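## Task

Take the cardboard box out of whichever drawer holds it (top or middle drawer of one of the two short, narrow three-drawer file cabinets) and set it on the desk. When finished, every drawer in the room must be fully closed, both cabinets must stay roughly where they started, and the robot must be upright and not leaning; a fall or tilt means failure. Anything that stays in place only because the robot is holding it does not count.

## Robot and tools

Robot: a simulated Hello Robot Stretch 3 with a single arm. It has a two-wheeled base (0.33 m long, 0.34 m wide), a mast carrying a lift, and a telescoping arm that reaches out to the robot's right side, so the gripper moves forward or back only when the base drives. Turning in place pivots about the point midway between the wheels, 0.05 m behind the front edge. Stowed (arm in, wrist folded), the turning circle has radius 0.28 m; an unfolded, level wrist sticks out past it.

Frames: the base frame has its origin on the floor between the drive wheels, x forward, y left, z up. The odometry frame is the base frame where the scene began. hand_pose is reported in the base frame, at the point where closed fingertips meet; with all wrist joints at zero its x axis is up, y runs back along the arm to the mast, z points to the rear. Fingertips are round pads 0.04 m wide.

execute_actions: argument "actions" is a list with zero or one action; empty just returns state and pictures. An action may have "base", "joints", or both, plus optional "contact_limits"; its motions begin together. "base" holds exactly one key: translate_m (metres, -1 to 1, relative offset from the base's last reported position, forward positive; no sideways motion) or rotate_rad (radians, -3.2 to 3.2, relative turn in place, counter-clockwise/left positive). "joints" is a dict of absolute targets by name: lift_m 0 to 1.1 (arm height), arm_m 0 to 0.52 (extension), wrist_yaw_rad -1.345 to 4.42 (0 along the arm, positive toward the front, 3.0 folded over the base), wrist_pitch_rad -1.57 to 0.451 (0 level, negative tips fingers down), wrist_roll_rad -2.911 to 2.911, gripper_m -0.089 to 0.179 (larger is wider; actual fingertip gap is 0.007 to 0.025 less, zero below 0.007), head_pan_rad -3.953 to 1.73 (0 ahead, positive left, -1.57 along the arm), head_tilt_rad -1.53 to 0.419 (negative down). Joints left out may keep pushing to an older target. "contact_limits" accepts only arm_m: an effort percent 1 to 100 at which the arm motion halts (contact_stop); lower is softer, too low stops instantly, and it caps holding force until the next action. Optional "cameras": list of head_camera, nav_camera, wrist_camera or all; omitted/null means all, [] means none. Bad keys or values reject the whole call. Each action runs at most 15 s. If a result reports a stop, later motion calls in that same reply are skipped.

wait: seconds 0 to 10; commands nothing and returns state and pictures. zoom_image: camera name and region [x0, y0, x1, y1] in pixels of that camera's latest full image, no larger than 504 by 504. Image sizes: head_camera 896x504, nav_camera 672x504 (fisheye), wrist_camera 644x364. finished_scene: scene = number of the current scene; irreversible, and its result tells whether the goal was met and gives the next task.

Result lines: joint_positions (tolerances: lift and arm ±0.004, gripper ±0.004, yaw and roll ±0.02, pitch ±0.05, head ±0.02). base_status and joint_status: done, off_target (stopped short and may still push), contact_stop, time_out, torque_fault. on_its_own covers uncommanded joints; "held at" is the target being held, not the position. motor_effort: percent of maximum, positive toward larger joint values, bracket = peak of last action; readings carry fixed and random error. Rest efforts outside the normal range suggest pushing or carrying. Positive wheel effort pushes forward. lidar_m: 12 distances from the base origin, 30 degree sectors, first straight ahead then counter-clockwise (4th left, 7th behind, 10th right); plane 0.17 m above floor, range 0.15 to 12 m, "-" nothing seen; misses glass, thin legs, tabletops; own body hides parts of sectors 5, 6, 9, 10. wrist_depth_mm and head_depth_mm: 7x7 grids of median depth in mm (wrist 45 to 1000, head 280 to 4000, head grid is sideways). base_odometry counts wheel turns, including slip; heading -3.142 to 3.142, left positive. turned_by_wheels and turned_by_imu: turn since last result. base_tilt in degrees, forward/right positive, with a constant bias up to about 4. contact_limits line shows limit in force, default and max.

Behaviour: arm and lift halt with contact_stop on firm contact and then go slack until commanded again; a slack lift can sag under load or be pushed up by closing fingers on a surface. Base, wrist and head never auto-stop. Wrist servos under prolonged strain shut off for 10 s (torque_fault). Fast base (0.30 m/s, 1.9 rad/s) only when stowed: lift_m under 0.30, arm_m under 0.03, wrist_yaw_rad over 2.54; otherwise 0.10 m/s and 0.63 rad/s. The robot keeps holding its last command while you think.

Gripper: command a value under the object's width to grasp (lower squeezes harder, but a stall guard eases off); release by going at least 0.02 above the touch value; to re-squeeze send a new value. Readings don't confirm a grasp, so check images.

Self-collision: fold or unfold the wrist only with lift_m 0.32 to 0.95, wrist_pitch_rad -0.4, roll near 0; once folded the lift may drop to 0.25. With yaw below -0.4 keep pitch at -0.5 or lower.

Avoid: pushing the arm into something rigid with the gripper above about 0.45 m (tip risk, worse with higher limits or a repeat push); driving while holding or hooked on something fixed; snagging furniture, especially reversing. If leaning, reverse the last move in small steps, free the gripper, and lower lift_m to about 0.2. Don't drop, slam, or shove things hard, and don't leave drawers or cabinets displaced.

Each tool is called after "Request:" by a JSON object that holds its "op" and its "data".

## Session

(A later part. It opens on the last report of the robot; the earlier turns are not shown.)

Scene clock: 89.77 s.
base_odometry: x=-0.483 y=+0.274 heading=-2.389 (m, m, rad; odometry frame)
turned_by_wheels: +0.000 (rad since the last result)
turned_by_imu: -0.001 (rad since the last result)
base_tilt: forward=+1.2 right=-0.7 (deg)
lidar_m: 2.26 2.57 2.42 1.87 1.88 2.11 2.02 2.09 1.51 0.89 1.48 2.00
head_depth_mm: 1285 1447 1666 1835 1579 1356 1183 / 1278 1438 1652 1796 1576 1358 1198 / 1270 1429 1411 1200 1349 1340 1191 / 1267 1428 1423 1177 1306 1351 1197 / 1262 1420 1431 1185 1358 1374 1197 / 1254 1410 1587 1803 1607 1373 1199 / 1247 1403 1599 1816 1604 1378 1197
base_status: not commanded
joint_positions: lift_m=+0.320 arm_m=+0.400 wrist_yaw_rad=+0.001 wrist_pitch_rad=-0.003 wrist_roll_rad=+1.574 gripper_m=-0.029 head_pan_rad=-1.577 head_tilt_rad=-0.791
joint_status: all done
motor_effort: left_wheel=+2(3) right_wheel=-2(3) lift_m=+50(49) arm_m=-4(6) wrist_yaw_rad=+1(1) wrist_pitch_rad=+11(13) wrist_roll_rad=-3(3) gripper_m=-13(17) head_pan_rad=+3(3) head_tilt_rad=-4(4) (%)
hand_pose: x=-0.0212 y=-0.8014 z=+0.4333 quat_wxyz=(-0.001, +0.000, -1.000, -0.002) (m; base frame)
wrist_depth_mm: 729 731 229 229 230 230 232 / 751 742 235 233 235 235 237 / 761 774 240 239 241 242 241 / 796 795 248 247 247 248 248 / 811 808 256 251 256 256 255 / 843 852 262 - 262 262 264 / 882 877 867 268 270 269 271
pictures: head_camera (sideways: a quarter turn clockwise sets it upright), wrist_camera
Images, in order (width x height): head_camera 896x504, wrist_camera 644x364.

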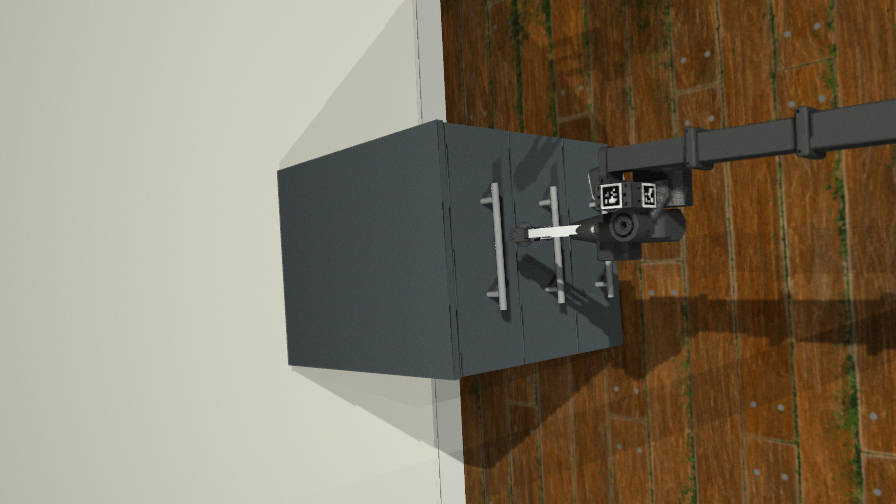

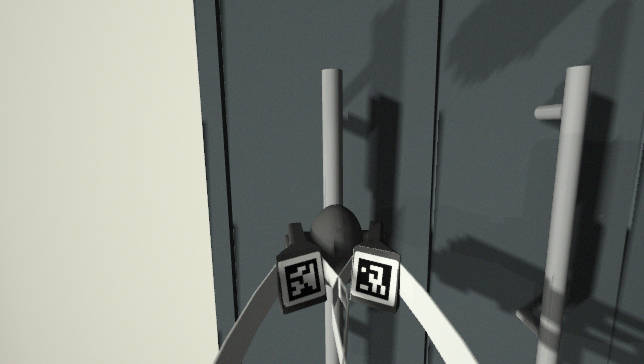

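Request:
{"op": "execute_actions", "data": {"actions": [{"joints": {"gripper_m": 0.05}}], "cameras": []}}

Request:
{"op": "execute_actions", "data": {"actions": [{"joints": {"arm_m": 0.475}, "contact_limits": {"arm_m": 18}}], "cameras": ["head_camera", "wrist_camera"]}}

Scene clock: 92.50 s.
base_odometry: x=-0.483 y=+0.274 heading=-2.389 (m, m, rad; odometry frame)
turned_by_wheels: +0.000 (rad since the last result)
turned_by_imu: +0.000 (rad since the last result)
base_tilt: forward=+1.2 right=-0.6 (deg)
lidar_m: 2.26 2.57 2.42 1.88 1.89 2.12 2.03 2.08 1.50 0.89 1.49 1.99
head_depth_mm: 1283 1443 1658 1834 1577 1352 1183 / 1278 1445 1649 1793 1579 1357 1197 / 1277 1427 1412 1201 1349 1333 1192 / 1266 1426 1420 1177 1304 1353 1194 / 1259 1418 1432 1187 1360 1367 1197 / 1258 1408 1576 1794 1606 1375 1195 / 1252 1407 1603 1830 1614 1376 1204
base_status: not commanded
joint_positions: lift_m=+0.320 arm_m=+0.400 wrist_yaw_rad=+0.001 wrist_pitch_rad=-0.003 wrist_roll_rad=+1.574 gripper_m=+0.050 head_pan_rad=-1.577 head_tilt_rad=-0.791
joint_status: all done
motor_effort: left_wheel=+2(2) right_wheel=-2(2) lift_m=+50(50) arm_m=-4(5) wrist_yaw_rad=+1(0) wrist_pitch_rad=+11(11) wrist_roll_rad=-3(3) gripper_m=+1(80) head_pan_rad=+3(3) head_tilt_rad=-4(4) (%)
hand_pose: x=-0.0212 y=-0.8014 z=+0.4333 quat_wxyz=(-0.001, +0.000, -1.000, -0.002) (m; base frame)
wrist_depth_mm: 736 724 230 229 230 230 231 / 745 742 234 234 234 236 236 / 768 767 240 240 241 242 243 / 775 791 249 246 248 249 250 / 828 819 255 254 252 256 255 / 854 835 851 260 264 261 263 / 869 866 269 268 271 268 270
pictures: none
No camera images: the call's "cameras" was empty. Leave "cameras" out to get every camera's image.

Scene clock: 94.23 s.
base_odometry: x=-0.483 y=+0.274 heading=-2.389 (m, m, rad; odometry frame)
turned_by_wheels: +0.000 (rad since the last result)
turned_by_imu: +0.000 (rad since the last result)
base_tilt: forward=+1.1 right=-0.6 (deg)
lidar_m: 2.26 2.57 2.42 1.88 1.89 2.11 2.02 2.09 1.50 0.89 1.48 2.00
head_depth_mm: 1281 1451 1659 1841 1580 1352 1185 / 1276 1438 1646 1794 1583 1357 1196 / 1273 1435 1423 1200 1311 1359 1186 / 1265 1420 1421 1177 1305 1364 1190 / 1257 1425 1429 1188 1361 1370 1196 / 1254 1415 1584 1798 1612 1371 1198 / 1248 1404 1599 1817 1612 1377 1203
base_status: not commanded
joint_positions: lift_m=+0.320 arm_m=+0.468 wrist_yaw_rad=+0.002 wrist_pitch_rad=+0.000 wrist_roll_rad=+1.574 gripper_m=+0.050 head_pan_rad=-1.577 head_tilt_rad=-0.791
joint_status: arm_m contact_stop (moved +0.068 of +0.075)
on_its_own: arm_m is slack since a contact_stop, until your next command for it (your +0.475 is given up)
motor_effort: left_wheel=+2(3) right_wheel=-2(2) lift_m=+48(50) arm_m=+0(16) wrist_yaw_rad=-1(1) wrist_pitch_rad=+9(11) wrist_roll_rad=-3(3) gripper_m=-1(2) head_pan_rad=+3(3) head_tilt_rad=-5(4) (%)
contact_limits: arm_m 18 (drawing in: default 27, maximum 44; extending or still: default 36, maximum 59)
hand_pose: x=-0.0208 y=-0.8695 z=+0.4342 quat_wxyz=(-0.001, +0.001, -1.000, +0.000) (m; base frame)
wrist_depth_mm: 659 665 166 166 166 166 166 / 696 672 170 169 170 172 171 / 706 710 175 173 175 175 175 / 739 734 179 179 179 180 180 / 744 743 183 184 184 186 186 / 768 761 191 188 191 191 191 / 817 814 195 194 196 197 196
pictures: head_camera (sideways: a quarter turn clockwise sets it upright), wrist_camera
Images, in order (width x height): head_camera 896x504, wrist_camera 644x364.

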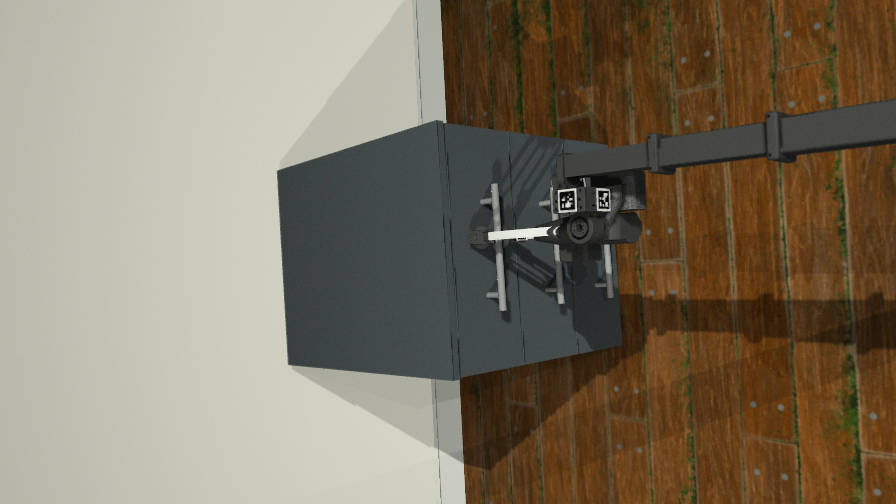

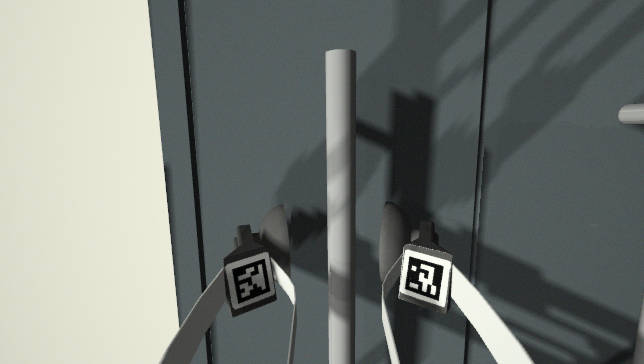

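Request:
{"op": "execute_actions", "data": {"actions": [{"joints": {"arm_m": 0.463, "gripper_m": -0.05}}], "cameras": ["wrist_camera"]}}

Request:
{"op": "execute_actions", "data": {"actions": [{"joints": {"arm_m": 0.42}}], "cameras": ["head_camera", "wrist_camera"]}}

Scene clock: 97.13 s.
base_odometry: x=-0.483 y=+0.274 heading=-2.389 (m, m, rad; odometry frame)
turned_by_wheels: +0.000 (rad since the last result)
turned_by_imu: -0.001 (rad since the last result)
base_tilt: forward=+1.2 right=-0.6 (deg)
lidar_m: 2.26 2.57 2.42 1.88 1.89 2.12 2.03 2.09 1.50 0.89 1.48 2.00
head_depth_mm: 1284 1449 1655 1828 1585 1353 1187 / 1278 1436 1652 1804 1578 1363 1196 / 1268 1428 1409 1201 1319 1331 1190 / 1262 1431 1421 1179 1307 1373 1188 / 1258 1417 1432 1181 1361 1372 1194 / 1253 1406 1580 1787 1606 1373 1201 / 1251 1405 1601 1835 1609 1376 1198
base_status: not commanded
joint_positions: lift_m=+0.320 arm_m=+0.463 wrist_yaw_rad=+0.002 wrist_pitch_rad=-0.005 wrist_roll_rad=+1.575 gripper_m=-0.049 head_pan_rad=-1.577 head_tilt_rad=-0.791
joint_status: all done
motor_effort: left_wheel=+2(2) right_wheel=-2(2) lift_m=+49(49) arm_m=-4(7) wrist_yaw_rad=-1(1) wrist_pitch_rad=+12(13) wrist_roll_rad=-3(3) gripper_m=-28(100) head_pan_rad=+2(3) head_tilt_rad=-4(4) (%)
hand_pose: x=-0.0208 y=-0.8644 z=+0.4329 quat_wxyz=(-0.001, +0.001, -1.000, -0.003) (m; base frame)
wrist_depth_mm: 664 675 168 169 169 171 172 / 693 686 172 171 174 175 177 / 707 708 177 176 178 180 181 / 742 731 181 181 183 185 187 / 754 765 187 150 187 190 191 / 763 769 192 174 193 197 198 / 808 809 198 197 199 202 201
pictures: wrist_camera
Images, in order (width x height): wrist_camera 644x364.

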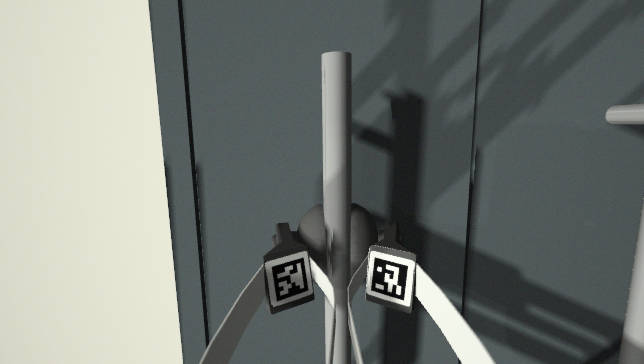

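Scene clock: 98.53 s.
base_odometry: x=-0.483 y=+0.274 heading=-2.389 (m, m, rad; odometry frame)
turned_by_wheels: +0.000 (rad since the last result)
turned_by_imu: +0.000 (rad since the last result)
base_tilt: forward=+1.2 right=-0.7 (deg)
lidar_m: 2.27 2.56 2.42 1.88 1.89 2.11 2.02 2.09 1.50 0.88 1.48 1.99
head_depth_mm: 1285 1448 1647 1830 1578 1358 1184 / 1276 1440 1647 1801 1586 1355 1186 / 1274 1441 1416 1178 1318 1334 1190 / 1271 1424 1425 1165 1304 1360 1189 / 1260 1418 1435 1172 1354 1371 1199 / 1259 1413 1578 1785 1595 1369 1199 / 1244 1405 1603 1819 1609 1377 1200
base_status: not commanded
joint_positions: lift_m=+0.320 arm_m=+0.420 wrist_yaw_rad=-0.004 wrist_pitch_rad=-0.005 wrist_roll_rad=+1.575 gripper_m=-0.042 head_pan_rad=-1.577 head_tilt_rad=-0.791
joint_status: all done
on_its_own: gripper_m is held at -0.043, not at your -0.050, by its stall guard, which is still easing
motor_effort: left_wheel=+2(2) right_wheel=+0(2) lift_m=+49(49) arm_m=-5(9) wrist_yaw_rad=+5(5) wrist_pitch_rad=+12(12) wrist_roll_rad=-3(3) gripper_m=-25(28) head_pan_rad=+2(3) head_tilt_rad=-4(4) (%)
hand_pose: x=-0.0223 y=-0.8215 z=+0.4328 quat_wxyz=(-0.002, -0.002, -1.000, -0.003) (m; base frame)
wrist_depth_mm: 716 717 169 169 170 213 213 / 723 729 173 172 174 218 217 / 750 759 178 177 178 223 222 / 776 784 182 182 183 229 229 / 796 799 187 150 187 235 235 / 817 819 192 174 193 241 243 / 846 853 198 197 199 248 249
pictures: head_camera (sideways: a quarter turn clockwise sets it upright), wrist_camera
Images, in order (width x height): head_camera 896x504, wrist_camera 644x364.

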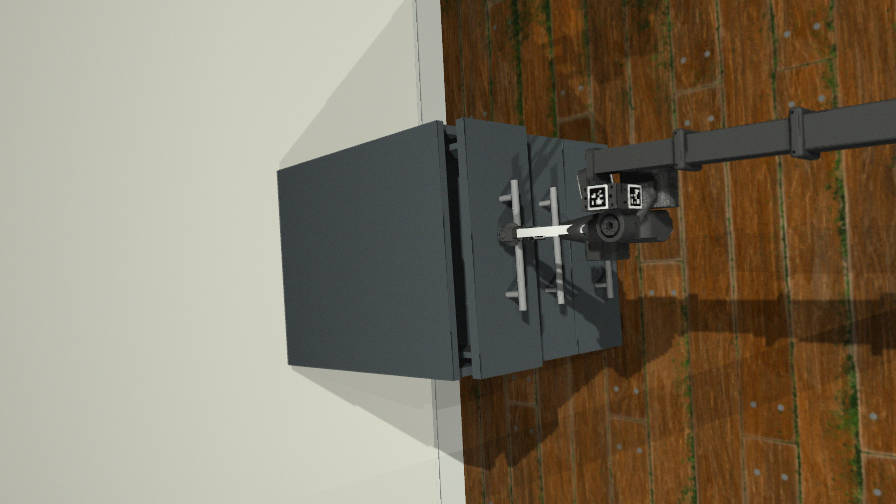

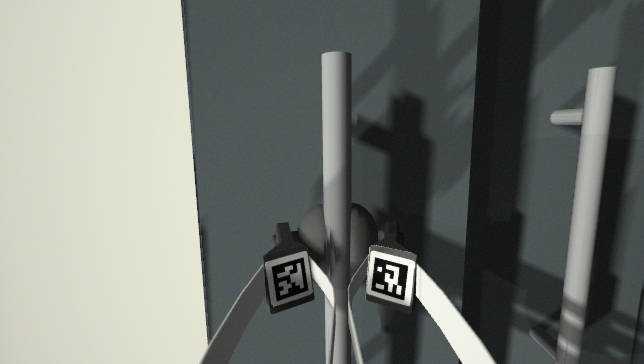

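Request:
{"op": "execute_actions", "data": {"actions": [{"joints": {"arm_m": 0.2, "head_tilt_rad": -0.95}, "contact_limits": {"arm_m": 20}}], "cameras": ["head_camera"]}}

Scene clock: 102.80 s.
base_odometry: x=-0.483 y=+0.274 heading=-2.389 (m, m, rad; odometry frame)
turned_by_wheels: +0.000 (rad since the last result)
turned_by_imu: -0.001 (rad since the last result)
base_tilt: forward=+1.3 right=-0.6 (deg)
lidar_m: 2.26 2.56 2.42 1.88 1.89 2.12 2.03 2.09 1.50 0.89 1.49 2.00
head_depth_mm: 1355 1569 1814 1643 1431 1262 1137 / 1342 1555 1792 1582 1410 1278 1144 / 1333 1388 1206 1168 1438 1230 1140 / 1330 1395 1209 1175 1427 1250 1145 / 1326 1406 1213 1173 1392 1271 1142 / 1321 1495 1699 1661 1440 1277 1146 / 1306 1507 1794 1662 1451 1277 1151
base_status: not commanded
joint_positions: lift_m=+0.320 arm_m=+0.200 wrist_yaw_rad=-0.037 wrist_pitch_rad=-0.008 wrist_roll_rad=+1.575 gripper_m=-0.030 head_pan_rad=-1.577 head_tilt_rad=-0.938
joint_status: all done
on_its_own: wrist_yaw_rad is held at -0.044, not at your +0.000, by its stall guard, which is not easing now; gripper_m is held at -0.031, not at your -0.050, by its stall guard, which is not easing now
motor_effort: left_wheel=+2(4) right_wheel=-2(7) lift_m=+49(49) arm_m=-4(6) wrist_yaw_rad=-6(28) wrist_pitch_rad=+14(14) wrist_roll_rad=-3(3) gripper_m=-20(23) head_pan_rad=+3(3) head_tilt_rad=-5(17) (%)
contact_limits: arm_m 20 (drawing in: default 27, maximum 44; extending or still: default 36, maximum 59)
hand_pose: x=-0.0309 y=-0.6012 z=+0.4321 quat_wxyz=(-0.002, -0.019, -1.000, -0.005) (m; base frame)
wrist_depth_mm: 913 907 172 173 173 603 462 / 943 958 175 175 176 432 440 / 961 974 179 178 181 444 443 / 965 - 183 183 184 455 454 / - - 186 150 187 461 462 / - - 191 155 192 479 477 / - - 197 194 198 676 486
pictures: head_camera (sideways: a quarter turn clockwise sets it upright)
Images, in order (width x height): head_camera 896x504.

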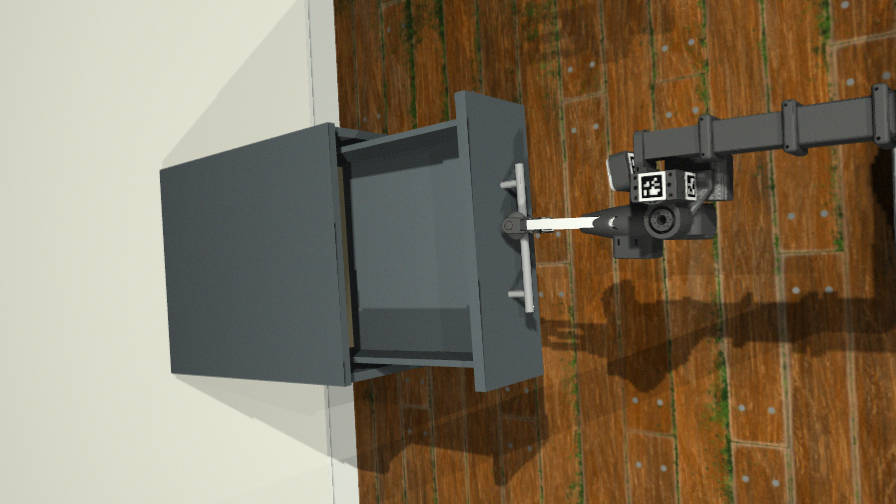

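Request:
{"op": "zoom_image", "data": {"camera": "head_camera", "region": [300, 110, 480, 400]}}

Region (300, 110, 480, 400) of head_camera's 896x504 image, scaled by 1.738, with more detail than that image has; it fills the left 313 columns of this view, and the rest is white.

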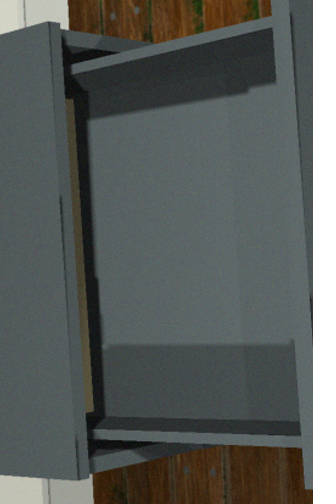

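Request:
{"op": "execute_actions", "data": {"actions": [{"base": {"translate_m": -0.016}, "joints": {"arm_m": 0.04, "wrist_yaw_rad": 0.0, "gripper_m": -0.04}, "contact_limits": {"arm_m": 16}}], "cameras": ["head_camera"]}}

Scene clock: 109.00 s.
base_odometry: x=-0.471 y=+0.284 heading=-2.389 (m, m, rad; odometry frame)
turned_by_wheels: +0.000 (rad since the last result)
turned_by_imu: -0.001 (rad since the last result)
base_tilt: forward=+1.2 right=-0.7 (deg)
lidar_m: 2.28 2.58 2.42 1.88 1.89 2.10 2.01 2.08 1.50 0.89 1.49 2.00
head_depth_mm: 1351 1570 1814 1636 1432 1270 1134 / 1342 1560 1804 1642 1377 1270 1159 / 1335 1434 1212 1156 1360 1294 - / 1328 1391 1212 1169 979 1272 1120 / 1327 1405 1217 1176 1006 1275 1145 / 1322 1465 1705 1635 1392 1280 1144 / 1312 1512 1791 1671 1453 1282 1148
base_status: done
joint_positions: lift_m=+0.320 arm_m=+0.040 wrist_yaw_rad=+0.002 wrist_pitch_rad=-0.003 wrist_roll_rad=+1.575 gripper_m=-0.036 head_pan_rad=-1.577 head_tilt_rad=-0.939
joint_status: all done
motor_effort: left_wheel=+2(7) right_wheel=-2(7) lift_m=+49(49) arm_m=-4(8) wrist_yaw_rad=-1(15) wrist_pitch_rad=+11(14) wrist_roll_rad=-3(3) gripper_m=-16(68) head_pan_rad=+2(3) head_tilt_rad=-4(5) (%)
contact_limits: arm_m 16 (drawing in: default 27, maximum 44; extending or still: default 36, maximum 59)
hand_pose: x=-0.0208 y=-0.4414 z=+0.4333 quat_wxyz=(-0.002, +0.001, -1.000, -0.002) (m; base frame)
wrist_depth_mm: - - 243 242 243 701 511 / - - - 248 250 583 508 / - - - 253 257 602 510 / - - - 260 263 619 512 / - - - 267 446 632 515 / - - - - - 717 514 / - - - 286 287 783 521
pictures: head_camera (sideways: a quarter turn clockwise sets it upright)
Images, in order (width x height): head_camera 896x504.

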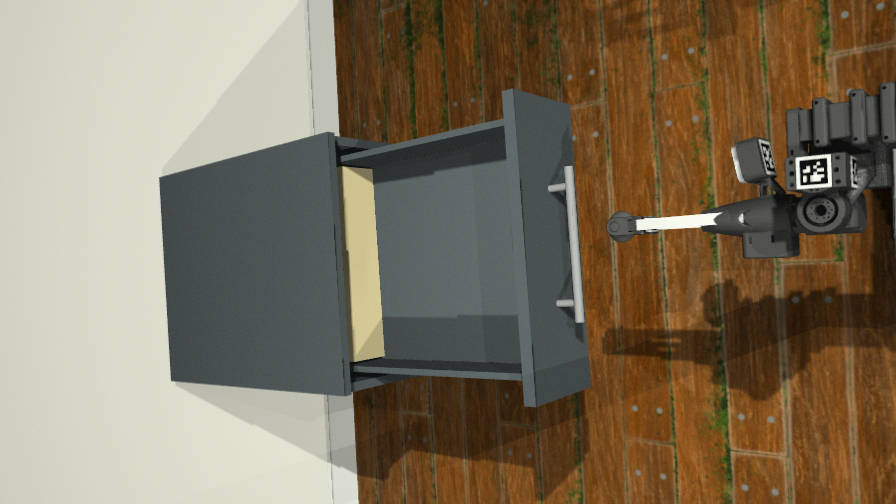

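Request:
{"op": "zoom_image", "data": {"camera": "head_camera", "region": [320, 120, 460, 400]}}

Region (320, 120, 460, 400) of head_camera's 896x504 image, scaled by 1.800, with more detail than that image has.

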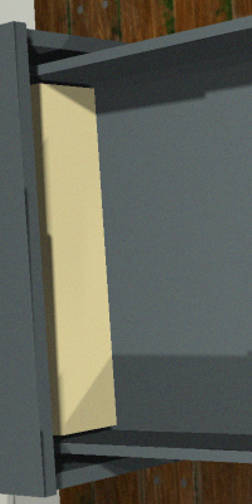

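Request:
{"op": "execute_actions", "data": {"actions": [{"joints": {"gripper_m": 0.05, "arm_m": 0.06}}], "cameras": ["wrist_camera"]}}

Request:
{"op": "execute_actions", "data": {"actions": [{"joints": {"arm_m": 0.125}, "contact_limits": {"arm_m": 18}}], "cameras": ["wrist_camera"]}}

Scene clock: 118.10 s.
base_odometry: x=-0.471 y=+0.284 heading=-2.389 (m, m, rad; odometry frame)
turned_by_wheels: +0.000 (rad since the last result)
turned_by_imu: -0.001 (rad since the last result)
base_tilt: forward=+1.1 right=-0.6 (deg)
lidar_m: 2.28 2.58 2.43 1.87 1.88 2.10 2.01 2.07 1.50 0.89 1.48 2.00
head_depth_mm: 1351 1558 1811 1635 1424 1267 1134 / 1343 1553 1789 1647 1383 1264 1152 / 1339 1432 1205 1163 1356 1293 1099 / 1333 1396 1212 1172 968 1283 1128 / 1327 1397 1217 1176 1005 1276 1147 / 1316 1462 1711 1628 1399 1280 1142 / 1304 1517 1787 1677 1450 1277 1146
base_status: not commanded
joint_positions: lift_m=+0.320 arm_m=+0.060 wrist_yaw_rad=+0.002 wrist_pitch_rad=-0.003 wrist_roll_rad=+1.575 gripper_m=+0.050 head_pan_rad=-1.577 head_tilt_rad=-0.939
joint_status: all done
motor_effort: left_wheel=+2(2) right_wheel=-2(2) lift_m=+49(49) arm_m=+4(6) wrist_yaw_rad=-1(1) wrist_pitch_rad=+11(11) wrist_roll_rad=-3(3) gripper_m=+1(80) head_pan_rad=+3(3) head_tilt_rad=-5(5) (%)
hand_pose: x=-0.0208 y=-0.4608 z=+0.4334 quat_wxyz=(-0.002, +0.001, -1.000, -0.002) (m; base frame)
wrist_depth_mm: - - 226 224 224 709 505 / - - 231 230 231 562 510 / - - 238 236 237 578 509 / - - - 243 244 599 512 / - - - 249 609 609 512 / - - - 256 259 688 512 / - - 268 264 267 706 515
pictures: wrist_camera
Images, in order (width x height): wrist_camera 644x364.

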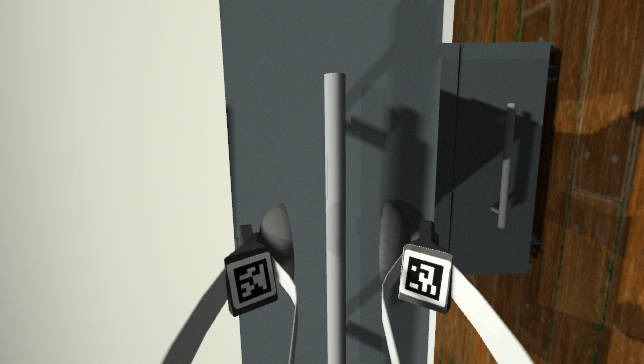

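Scene clock: 119.97 s.
base_odometry: x=-0.471 y=+0.284 heading=-2.389 (m, m, rad; odometry frame)
turned_by_wheels: +0.000 (rad since the last result)
turned_by_imu: +0.000 (rad since the last result)
base_tilt: forward=+1.2 right=-0.6 (deg)
lidar_m: 2.28 2.59 2.43 1.87 1.89 2.09 2.01 2.07 1.50 0.89 1.48 2.00
head_depth_mm: 1348 1564 1822 1639 1431 1262 1134 / 1346 1549 1793 1639 1383 1286 1154 / 1339 1439 1208 1160 1358 - 1121 / 1328 1394 1211 1172 991 1277 1141 / 1326 1399 1214 1176 1018 1275 1142 / 1315 1463 1707 1625 1397 1286 1147 / 1310 1511 1786 1667 1447 1281 1148
base_status: not commanded
joint_positions: lift_m=+0.320 arm_m=+0.125 wrist_yaw_rad=+0.002 wrist_pitch_rad=-0.002 wrist_roll_rad=+1.575 gripper_m=+0.050 head_pan_rad=-1.577 head_tilt_rad=-0.939
joint_status: all done
motor_effort: left_wheel=+2(2) right_wheel=-2(2) lift_m=+49(49) arm_m=+4(14) wrist_yaw_rad=-1(1) wrist_pitch_rad=+10(11) wrist_roll_rad=-3(3) gripper_m=+0(1) head_pan_rad=+2(3) head_tilt_rad=-5(4) (%)
contact_limits: arm_m 18 (drawing in: default 27, maximum 44; extending or still: default 36, maximum 59)
hand_pose: x=-0.0209 y=-0.5259 z=+0.4337 quat_wxyz=(-0.002, +0.001, -1.000, -0.001) (m; base frame)
wrist_depth_mm: 977 966 166 167 168 487 496 / - - 171 170 172 497 490 / - - 176 175 177 508 509 / - - 181 180 182 526 513 / - - 187 185 185 533 511 / - - - 191 194 560 515 / - - 197 196 198 716 523
pictures: wrist_camera
Images, in order (width x height): wrist_camera 644x364.

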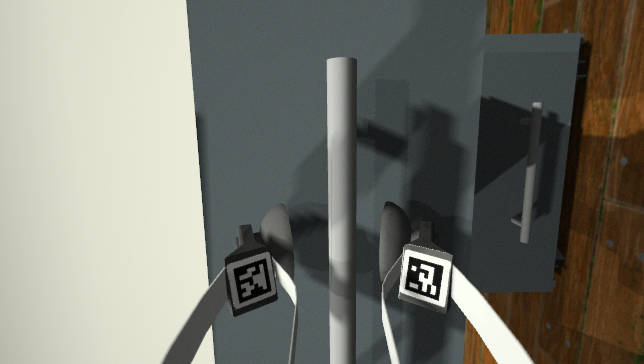

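Request:
{"op": "execute_actions", "data": {"actions": [{"joints": {"arm_m": 0.121, "gripper_m": -0.045}}], "cameras": []}}

Request:
{"op": "execute_actions", "data": {"actions": [{"joints": {"arm_m": 0.07}, "contact_limits": {"arm_m": 11}}], "cameras": ["head_camera", "wrist_camera"]}}

Scene clock: 123.90 s.
base_odometry: x=-0.471 y=+0.284 heading=-2.389 (m, m, rad; odometry frame)
turned_by_wheels: +0.000 (rad since the last result)
turned_by_imu: -0.001 (rad since the last result)
base_tilt: forward=+1.2 right=-0.6 (deg)
lidar_m: 2.28 2.58 2.43 1.88 1.89 2.10 2.01 2.07 1.50 0.89 1.48 2.00
head_depth_mm: 1351 1557 1823 1641 1424 1269 1136 / 1342 1561 1790 1648 1384 1285 1150 / 1337 1435 1208 1158 1362 1340 1124 / 1331 1389 1209 1173 989 1281 1144 / 1319 1402 1217 1175 1010 1277 1145 / 1317 1465 1706 1629 1396 1279 1144 / 1309 1514 1787 1663 1451 1280 1146
base_status: not commanded
joint_positions: lift_m=+0.320 arm_m=+0.121 wrist_yaw_rad=+0.002 wrist_pitch_rad=-0.009 wrist_roll_rad=+1.575 gripper_m=-0.044 head_pan_rad=-1.577 head_tilt_rad=-0.939
joint_status: all done
motor_effort: left_wheel=+2(3) right_wheel=-2(2) lift_m=+49(49) arm_m=-4(5) wrist_yaw_rad=-1(1) wrist_pitch_rad=+14(16) wrist_roll_rad=-3(3) gripper_m=-26(99) head_pan_rad=+3(3) head_tilt_rad=-5(5) (%)
hand_pose: x=-0.0209 y=-0.5223 z=+0.4318 quat_wxyz=(-0.002, +0.001, -1.000, -0.005) (m; base frame)
wrist_depth_mm: 989 989 168 169 170 498 499 / - - 173 171 174 510 500 / - - 177 177 178 513 505 / - - 182 181 183 530 508 / - - 187 150 188 552 510 / - - 194 193 193 564 507 / - - 200 198 201 716 507
pictures: none
No camera images: the call's "cameras" was empty. Leave "cameras" out to get every camera's image.

Scene clock: 124.53 s.
base_odometry: x=-0.471 y=+0.284 heading=-2.389 (m, m, rad; odometry frame)
turned_by_wheels: +0.000 (rad since the last result)
turned_by_imu: +0.000 (rad since the last result)
base_tilt: forward=+1.2 right=-0.6 (deg)
lidar_m: 2.28 2.59 2.42 1.88 1.89 2.09 2.01 2.07 1.51 0.89 1.49 2.00
head_depth_mm: 1348 1563 1810 1637 1427 1261 1133 / 1344 1559 1791 1635 1382 1290 1151 / 1339 1431 1210 1159 1359 1311 1126 / 1336 1394 1206 1169 978 1280 1140 / 1324 1395 1212 1176 1006 1277 1141 / 1320 1455 1710 1627 1396 1280 1147 / 1308 1505 1791 1675 1448 1285 1149
base_status: not commanded
joint_positions: lift_m=+0.320 arm_m=+0.117 wrist_yaw_rad=+0.001 wrist_pitch_rad=-0.009 wrist_roll_rad=+1.575 gripper_m=-0.041 head_pan_rad=-1.577 head_tilt_rad=-0.939
joint_status: arm_m contact_stop (moved -0.004 of -0.051)
on_its_own: arm_m is slack since a contact_stop, until your next command for it (your +0.070 is given up)
motor_effort: left_wheel=+3(2) right_wheel=-2(2) lift_m=+49(49) arm_m=-2(14) wrist_yaw_rad=-1(1) wrist_pitch_rad=+14(14) wrist_roll_rad=-3(3) gripper_m=-25(26) head_pan_rad=+2(3) head_tilt_rad=-5(5) (%)
contact_limits: arm_m 11 (drawing in: default 27, maximum 44; extending or still: default 36, maximum 59)
hand_pose: x=-0.0210 y=-0.5181 z=+0.4320 quat_wxyz=(-0.002, +0.001, -1.000, -0.005) (m; base frame)
wrist_depth_mm: 982 972 170 170 171 610 500 / - - 173 174 175 511 499 / - - 179 178 180 517 504 / - - 184 183 185 534 505 / - - 189 152 190 551 507 / - - 196 158 195 563 511 / - - 202 199 202 710 510
pictures: head_camera (sideways: a quarter turn clockwise sets it upright), wrist_camera
Images, in order (width x height): head_camera 896x504, wrist_camera 644x364.

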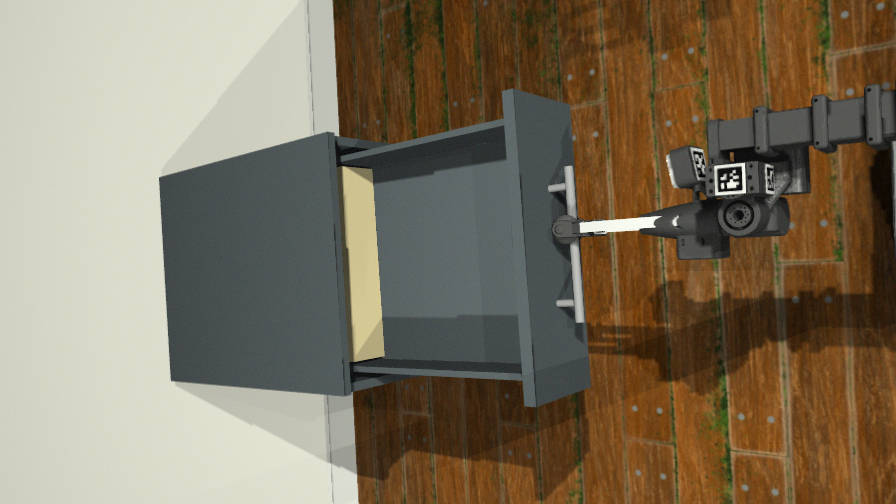

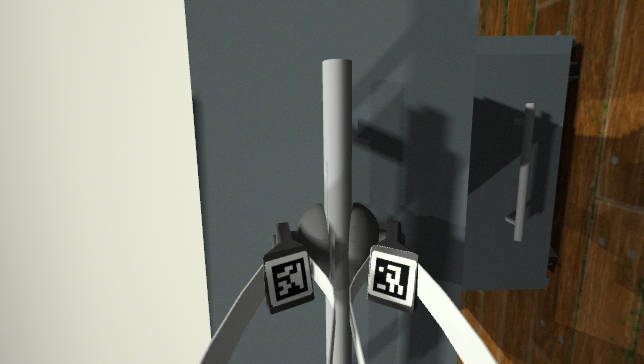

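Request:
{"op": "execute_actions", "data": {"actions": [{"joints": {"gripper_m": 0.05, "arm_m": 0.122}}], "cameras": []}}

Request:
{"op": "execute_actions", "data": {"actions": [{"joints": {"arm_m": 0.45}, "contact_limits": {"arm_m": 20}}], "cameras": []}}

Request:
{"op": "execute_actions", "data": {"actions": [{"joints": {"arm_m": 0.475}, "contact_limits": {"arm_m": 18}}], "cameras": ["head_camera", "wrist_camera"]}}

Scene clock: 128.13 s.
base_odometry: x=-0.471 y=+0.284 heading=-2.389 (m, m, rad; odometry frame)
turned_by_wheels: +0.000 (rad since the last result)
turned_by_imu: -0.001 (rad since the last result)
base_tilt: forward=+1.2 right=-0.7 (deg)
lidar_m: 2.28 2.59 2.43 1.87 1.89 2.10 2.01 2.07 1.50 0.89 1.49 2.00
head_depth_mm: 1348 1570 1828 1629 1421 1265 1135 / 1341 1557 1792 1642 1380 1285 1151 / 1343 1430 1211 1163 1359 - 1124 / 1333 1399 1213 1171 987 1272 1146 / 1324 1397 1210 1172 1010 1275 1143 / 1317 1463 1708 1633 1399 1282 1143 / 1310 1511 1793 1672 1450 1287 1146
base_status: not commanded
joint_positions: lift_m=+0.320 arm_m=+0.122 wrist_yaw_rad=+0.001 wrist_pitch_rad=-0.004 wrist_roll_rad=+1.575 gripper_m=+0.050 head_pan_rad=-1.577 head_tilt_rad=-0.939
joint_status: all done
motor_effort: left_wheel=+3(2) right_wheel=-2(2) lift_m=+49(49) arm_m=+3(7) wrist_yaw_rad=+0(1) wrist_pitch_rad=+11(14) wrist_roll_rad=-3(3) gripper_m=+1(80) head_pan_rad=+2(2) head_tilt_rad=-5(5) (%)
hand_pose: x=-0.0211 y=-0.5228 z=+0.4333 quat_wxyz=(-0.002, +0.000, -1.000, -0.002) (m; base frame)
wrist_depth_mm: 972 969 169 169 171 496 494 / - - 173 173 175 507 499 / - - 179 178 180 512 508 / - - 184 183 185 530 504 / - - 190 188 189 541 514 / - - - 194 195 561 513 / - - 200 200 201 708 513
pictures: none
No camera images: the call's "cameras" was empty. Leave "cameras" out to get every camera's image.

Scene clock: 131.77 s.
base_odometry: x=-0.471 y=+0.284 heading=-2.389 (m, m, rad; odometry frame)
turned_by_wheels: +0.000 (rad since the last result)
turned_by_imu: -0.001 (rad since the last result)
base_tilt: forward=+1.1 right=-0.6 (deg)
lidar_m: 2.28 2.59 2.43 1.88 1.89 2.10 2.01 2.07 1.50 0.89 1.49 2.00
head_depth_mm: 1351 1568 1805 1636 1424 1264 1134 / 1350 1565 1811 1641 1432 1268 1149 / 1335 1437 1174 1313 1411 1269 1140 / 1332 1392 1177 1293 1432 1270 1141 / 1330 1402 1184 1326 1448 1282 1143 / 1320 1464 1669 1627 1445 1279 1146 / 1311 1508 1789 1666 1448 1280 1150
base_status: not commanded
joint_positions: lift_m=+0.320 arm_m=+0.450 wrist_yaw_rad=+0.003 wrist_pitch_rad=-0.001 wrist_roll_rad=+1.575 gripper_m=+0.050 head_pan_rad=-1.577 head_tilt_rad=-0.939
joint_status: all done
motor_effort: left_wheel=+2(2) right_wheel=-2(2) lift_m=+49(50) arm_m=+3(9) wrist_yaw_rad=-1(2) wrist_pitch_rad=+10(12) wrist_roll_rad=-3(3) gripper_m=+1(1) head_pan_rad=+2(3) head_tilt_rad=-5(5) (%)
contact_limits: arm_m 20 (drawing in: default 27, maximum 44; extending or still: default 36, maximum 59)
hand_pose: x=-0.0207 y=-0.8509 z=+0.4338 quat_wxyz=(-0.002, +0.001, -1.000, -0.001) (m; base frame)
wrist_depth_mm: 683 687 183 184 185 185 185 / 704 704 188 188 189 190 190 / 718 730 193 193 195 195 195 / 746 748 198 198 200 200 200 / 764 771 203 204 205 207 205 / 801 795 210 209 213 212 210 / 830 829 217 215 218 219 217
pictures: none
No camera images: the call's "cameras" was empty. Leave "cameras" out to get every camera's image.

Scene clock: 132.93 s.
base_odometry: x=-0.471 y=+0.284 heading=-2.389 (m, m, rad; odometry frame)
turned_by_wheels: +0.000 (rad since the last result)
turned_by_imu: +0.000 (rad since the last result)
base_tilt: forward=+1.2 right=-0.7 (deg)
lidar_m: 2.27 2.59 2.42 1.88 1.88 2.10 2.01 2.07 1.51 0.89 1.48 2.00
head_depth_mm: 1352 1563 1809 1642 1423 1262 1134 / 1344 1554 1804 1632 1430 1268 1145 / 1336 1431 1180 1289 1423 1273 1137 / 1334 1391 1180 1296 1442 1271 1143 / 1321 1396 1183 1331 1438 1284 1141 / 1317 1459 1676 1615 1458 1280 1148 / 1312 1516 1797 1672 1448 1281 1144
base_status: not commanded
joint_positions: lift_m=+0.320 arm_m=+0.470 wrist_yaw_rad=+0.001 wrist_pitch_rad=+0.001 wrist_roll_rad=+1.575 gripper_m=+0.050 head_pan_rad=-1.577 head_tilt_rad=-0.939
joint_status: arm_m contact_stop (moved +0.020 of +0.025)
on_its_own: arm_m is slack since a contact_stop, until your next command for it (your +0.475 is given up)
motor_effort: left_wheel=+2(2) right_wheel=-1(2) lift_m=+49(49) arm_m=+0(16) wrist_yaw_rad=+0(2) wrist_pitch_rad=+9(11) wrist_roll_rad=-3(3) gripper_m=-1(2) head_pan_rad=+3(2) head_tilt_rad=-5(4) (%)
contact_limits: arm_m 18 (drawing in: default 27, maximum 44; extending or still: default 36, maximum 59)
hand_pose: x=-0.0211 y=-0.8708 z=+0.4344 quat_wxyz=(-0.002, +0.000, -1.000, +0.000) (m; base frame)
wrist_depth_mm: 659 664 165 166 165 166 167 / 692 675 169 170 170 171 171 / 707 702 174 173 174 175 175 / 725 727 178 178 179 180 180 / 747 745 183 183 184 185 185 / 779 766 192 188 191 190 191 / 811 815 195 194 196 196 197
pictures: head_camera (sideways: a quarter turn clockwise sets it upright), wrist_camera
Images, in order (width x height): head_camera 896x504, wrist_camera 644x364.

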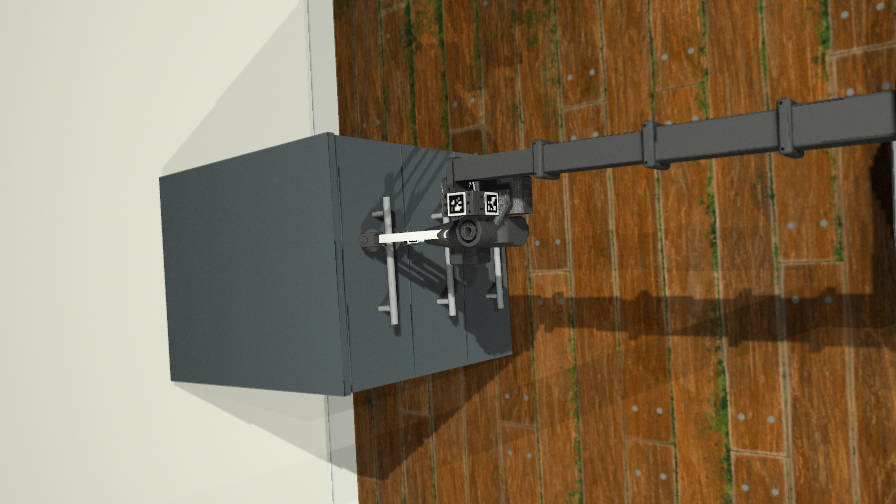

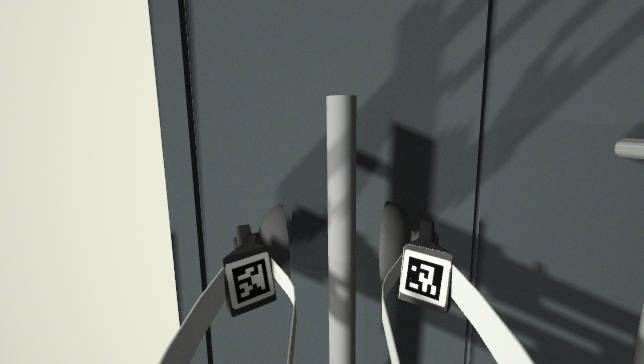

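Request:
{"op": "execute_actions", "data": {"actions": [{"joints": {"arm_m": 0.40}}], "cameras": []}}

Request:
{"op": "execute_actions", "data": {"actions": [{"base": {"rotate_rad": 0.036}, "joints": {"lift_m": 0.165}}], "cameras": ["head_camera", "wrist_camera"]}}

Scene clock: 138.80 s.
base_odometry: x=-0.471 y=+0.284 heading=-2.389 (m, m, rad; odometry frame)
turned_by_wheels: +0.000 (rad since the last result)
turned_by_imu: -0.001 (rad since the last result)
base_tilt: forward=+1.2 right=-0.7 (deg)
lidar_m: 2.28 2.59 2.42 1.87 1.89 2.10 2.01 2.07 1.50 0.89 1.49 2.00
head_depth_mm: 1349 1570 1813 1624 1426 1259 1132 / 1349 1551 1794 1645 1431 1271 1153 / 1337 1432 1176 1327 1382 1273 1137 / 1324 1390 1178 1307 1418 1269 1142 / 1319 1402 1181 1332 1443 1278 1149 / 1321 1457 1669 1626 1441 1278 1144 / 1315 1518 1780 1671 1447 1283 1150
base_status: not commanded
joint_positions: lift_m=+0.320 arm_m=+0.400 wrist_yaw_rad=+0.001 wrist_pitch_rad=+0.001 wrist_roll_rad=+1.575 gripper_m=+0.050 head_pan_rad=-1.577 head_tilt_rad=-0.939
joint_status: all done
motor_effort: left_wheel=+2(2) right_wheel=-2(2) lift_m=+49(49) arm_m=-4(5) wrist_yaw_rad=+0(0) wrist_pitch_rad=+9(9) wrist_roll_rad=-3(3) gripper_m=-1(1) head_pan_rad=+2(2) head_tilt_rad=-5(5) (%)
hand_pose: x=-0.0211 y=-0.8015 z=+0.4344 quat_wxyz=(-0.002, +0.000, -1.000, +0.000) (m; base frame)
wrist_depth_mm: 725 733 230 229 231 230 232 / 739 755 236 235 236 238 236 / 768 775 243 241 241 242 242 / 783 796 251 249 250 251 248 / 821 818 257 255 254 258 257 / 849 850 833 263 265 262 265 / 880 866 271 272 273 269 272
pictures: none
No camera images: the call's "cameras" was empty. Leave "cameras" out to get every camera's image.

Scene clock: 141.03 s.
base_odometry: x=-0.471 y=+0.284 heading=-2.353 (m, m, rad; odometry frame)
turned_by_wheels: +0.036 (rad since the last result)
turned_by_imu: +0.035 (rad since the last result)
base_tilt: forward=+1.2 right=-0.6 (deg)
lidar_m: 2.27 2.58 2.40 1.88 1.90 2.08 2.01 2.02 1.49 0.89 1.50 2.06
head_depth_mm: 1340 1551 1780 1640 1427 1261 1131 / 1331 1541 1735 1606 1431 1269 1138 / 1338 1386 1173 1358 1494 1270 1142 / 1334 1391 1178 1301 1426 1274 1142 / 1327 1398 1182 1340 1440 1277 1146 / 1322 1535 1769 1658 1450 1279 1142 / 1323 1538 1806 1668 1451 1285 1148
base_status: done
joint_positions: lift_m=+0.165 arm_m=+0.400 wrist_yaw_rad=+0.001 wrist_pitch_rad=+0.001 wrist_roll_rad=+1.575 gripper_m=+0.050 head_pan_rad=-1.577 head_tilt_rad=-0.939
joint_status: all done
motor_effort: left_wheel=-1(3) right_wheel=+1(3) lift_m=+38(42) arm_m=-3(4) wrist_yaw_rad=+0(0) wrist_pitch_rad=+9(9) wrist_roll_rad=-3(3) gripper_m=+0(1) head_pan_rad=+3(4) head_tilt_rad=-5(5) (%)
hand_pose: x=-0.0211 y=-0.8015 z=+0.2797 quat_wxyz=(-0.002, +0.000, -1.000, +0.000) (m; base frame)
wrist_depth_mm: 223 223 224 225 226 225 226 / 228 231 231 231 232 233 230 / 235 237 237 238 240 240 239 / 244 244 245 248 247 249 247 / 254 253 253 254 254 257 257 / 265 260 262 263 269 265 270 / 273 273 273 274 278 277 281
pictures: head_camera (sideways: a quarter turn clockwise sets it upright), wrist_camera
Images, in order (width x height): head_camera 896x504, wrist_camera 644x364.

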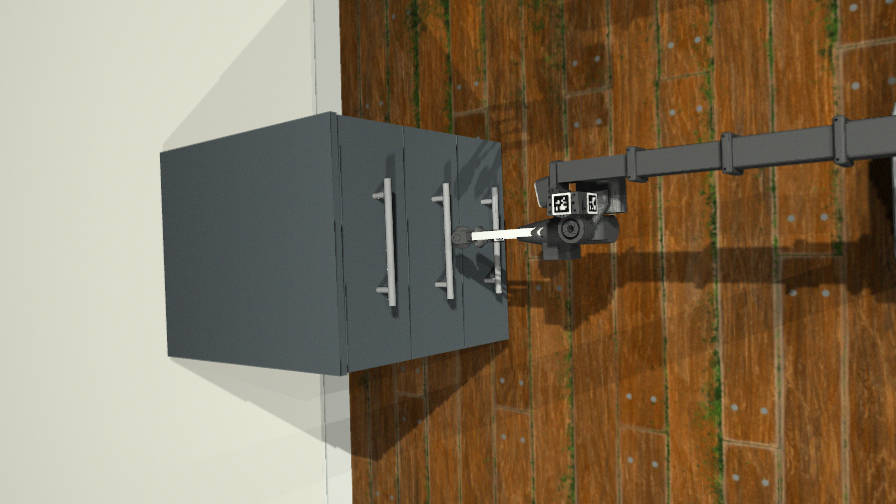

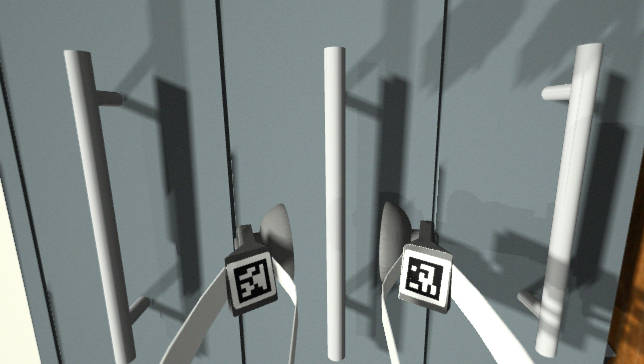

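Request:
{"op": "execute_actions", "data": {"actions": [{"joints": {"arm_m": 0.462}, "contact_limits": {"arm_m": 16}}], "cameras": []}}

Request:
{"op": "execute_actions", "data": {"actions": [{"joints": {"gripper_m": -0.045}}], "cameras": ["wrist_camera"]}}

Request:
{"op": "execute_actions", "data": {"actions": [{"joints": {"arm_m": 0.2}, "contact_limits": {"arm_m": 14}}], "cameras": ["head_camera", "wrist_camera"]}}

Scene clock: 145.10 s.
base_odometry: x=-0.471 y=+0.284 heading=-2.353 (m, m, rad; odometry frame)
turned_by_wheels: +0.000 (rad since the last result)
turned_by_imu: -0.001 (rad since the last result)
base_tilt: forward=+1.2 right=-0.6 (deg)
lidar_m: 2.28 2.57 2.39 1.88 1.91 2.07 2.01 2.02 1.49 0.89 1.50 2.07
head_depth_mm: 1331 1550 1787 1636 1430 1265 1135 / 1334 1545 1744 1610 1425 1273 1145 / 1330 1387 1175 1357 1407 1275 1141 / 1326 1394 1180 1306 1412 1276 1143 / 1331 1402 1182 1342 1442 1274 1143 / 1328 1532 1774 1666 1443 1283 1144 / 1325 1530 1814 1667 1450 1283 1152
base_status: not commanded
joint_positions: lift_m=+0.165 arm_m=+0.462 wrist_yaw_rad=+0.001 wrist_pitch_rad=+0.001 wrist_roll_rad=+1.575 gripper_m=+0.050 head_pan_rad=-1.577 head_tilt_rad=-0.939
joint_status: all done
motor_effort: left_wheel=-1(1) right_wheel=+1(1) lift_m=+38(38) arm_m=+3(2) wrist_yaw_rad=+0(0) wrist_pitch_rad=+9(9) wrist_roll_rad=-3(3) gripper_m=-1(1) head_pan_rad=+3(2) head_tilt_rad=-5(4) (%)
contact_limits: arm_m 16 (drawing in: default 27, maximum 44; extending or still: default 36, maximum 59)
hand_pose: x=-0.0211 y=-0.8629 z=+0.2797 quat_wxyz=(-0.002, +0.000, -1.000, +0.000) (m; base frame)
wrist_depth_mm: 167 167 167 167 168 168 168 / 171 172 172 172 174 174 174 / 178 178 178 177 179 179 179 / 184 184 184 184 185 186 186 / 189 189 190 190 190 191 192 / 194 197 195 196 199 198 199 / 201 203 205 204 206 206 204
pictures: none
No camera images: the call's "cameras" was empty. Leave "cameras" out to get every camera's image.

Scene clock: 146.53 s.
base_odometry: x=-0.471 y=+0.284 heading=-2.353 (m, m, rad; odometry frame)
turned_by_wheels: +0.000 (rad since the last result)
turned_by_imu: +0.000 (rad since the last result)
base_tilt: forward=+1.1 right=-0.8 (deg)
lidar_m: 2.28 2.59 2.40 1.88 1.90 2.08 2.01 2.02 1.49 0.89 1.50 2.06
head_depth_mm: 1335 1554 1788 1648 1428 1263 1133 / 1328 1550 1735 1610 1427 1269 1141 / 1332 1390 1175 1358 1404 1276 1136 / 1326 1397 1178 1303 1413 1276 1142 / 1329 1399 1182 1345 1444 1277 1149 / 1324 1533 1771 1659 1449 1278 1143 / 1326 1525 1810 1661 1447 1283 1150
base_status: not commanded
joint_positions: lift_m=+0.165 arm_m=+0.462 wrist_yaw_rad=+0.001 wrist_pitch_rad=-0.006 wrist_roll_rad=+1.575 gripper_m=-0.044 head_pan_rad=-1.577 head_tilt_rad=-0.939
joint_status: all done
motor_effort: left_wheel=-1(1) right_wheel=+1(1) lift_m=+39(39) arm_m=+0(3) wrist_yaw_rad=+0(0) wrist_pitch_rad=+13(14) wrist_roll_rad=-3(3) gripper_m=-27(98) head_pan_rad=+2(3) head_tilt_rad=-5(5) (%)
hand_pose: x=-0.0211 y=-0.8630 z=+0.2780 quat_wxyz=(-0.002, +0.000, -1.000, -0.003) (m; base frame)
wrist_depth_mm: 166 166 166 166 168 169 170 / 171 171 171 171 173 175 174 / 177 177 178 177 179 180 180 / 182 182 184 183 185 187 187 / 188 190 189 152 190 192 193 / 196 196 197 160 197 200 199 / 200 203 203 202 205 208 206
pictures: wrist_camera
Images, in order (width x height): wrist_camera 644x364.

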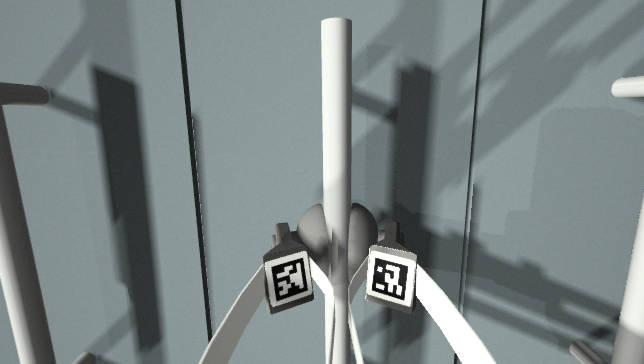

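Scene clock: 149.70 s.
base_odometry: x=-0.471 y=+0.284 heading=-2.353 (m, m, rad; odometry frame)
turned_by_wheels: +0.000 (rad since the last result)
turned_by_imu: -0.001 (rad since the last result)
base_tilt: forward=+1.2 right=-0.7 (deg)
lidar_m: 2.27 2.58 2.40 1.87 1.90 2.07 2.01 2.02 1.49 0.89 1.51 2.06
head_depth_mm: 1335 1544 1791 1636 1426 1265 1139 / 1335 1543 1742 1603 1383 1264 1133 / 1329 1384 1176 1312 1213 - 1141 / 1330 1393 1179 1309 1261 1255 1140 / 1332 1399 1182 1308 1266 1273 1143 / 1327 1532 1769 1660 1445 1280 1147 / 1325 1531 1812 1669 1454 1281 1149
base_status: not commanded
joint_positions: lift_m=+0.165 arm_m=+0.200 wrist_yaw_rad=-0.005 wrist_pitch_rad=-0.009 wrist_roll_rad=+1.575 gripper_m=-0.031 head_pan_rad=-1.577 head_tilt_rad=-0.939
joint_status: all done
on_its_own: gripper_m is held at -0.033, not at your -0.045, by its stall guard, which is not easing now
motor_effort: left_wheel=-1(2) right_wheel=+2(2) lift_m=+39(39) arm_m=-4(9) wrist_yaw_rad=+6(5) wrist_pitch_rad=+14(14) wrist_roll_rad=-3(3) gripper_m=-21(27) head_pan_rad=+4(3) head_tilt_rad=-5(4) (%)
contact_limits: arm_m 14 (drawing in: default 27, maximum 44; extending or still: default 36, maximum 59)
hand_pose: x=-0.0225 y=-0.6013 z=+0.2772 quat_wxyz=(-0.002, -0.002, -1.000, -0.005) (m; base frame)
wrist_depth_mm: 900 408 167 166 168 419 322 / 933 423 172 171 173 423 326 / 946 435 177 176 179 436 324 / - 970 183 183 184 454 326 / - - 189 152 190 462 327 / - - 197 159 196 479 328 / - - 205 202 204 465 329
pictures: head_camera (sideways: a quarter turn clockwise sets it upright), wrist_camera
Images, in order (width x height): head_camera 896x504, wrist_camera 644x364.

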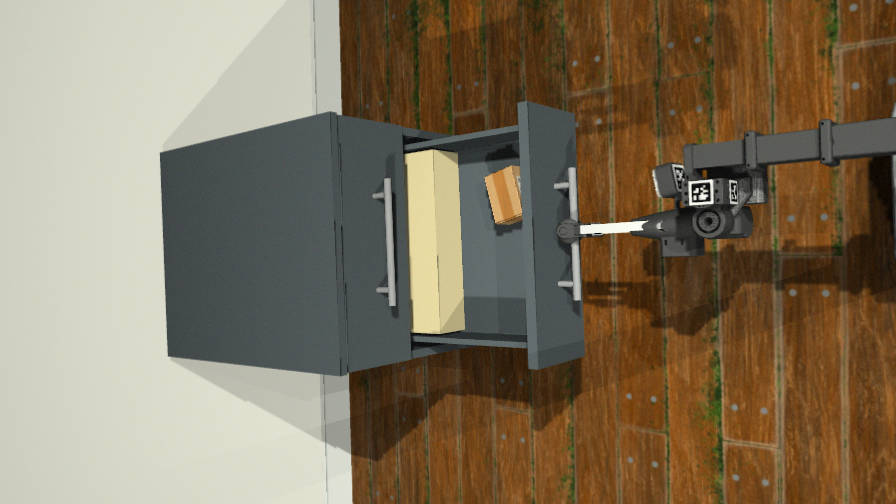

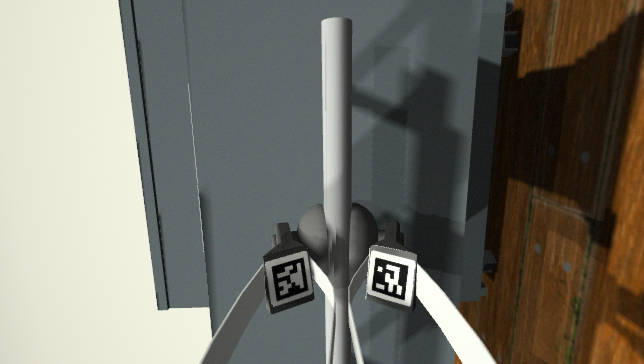

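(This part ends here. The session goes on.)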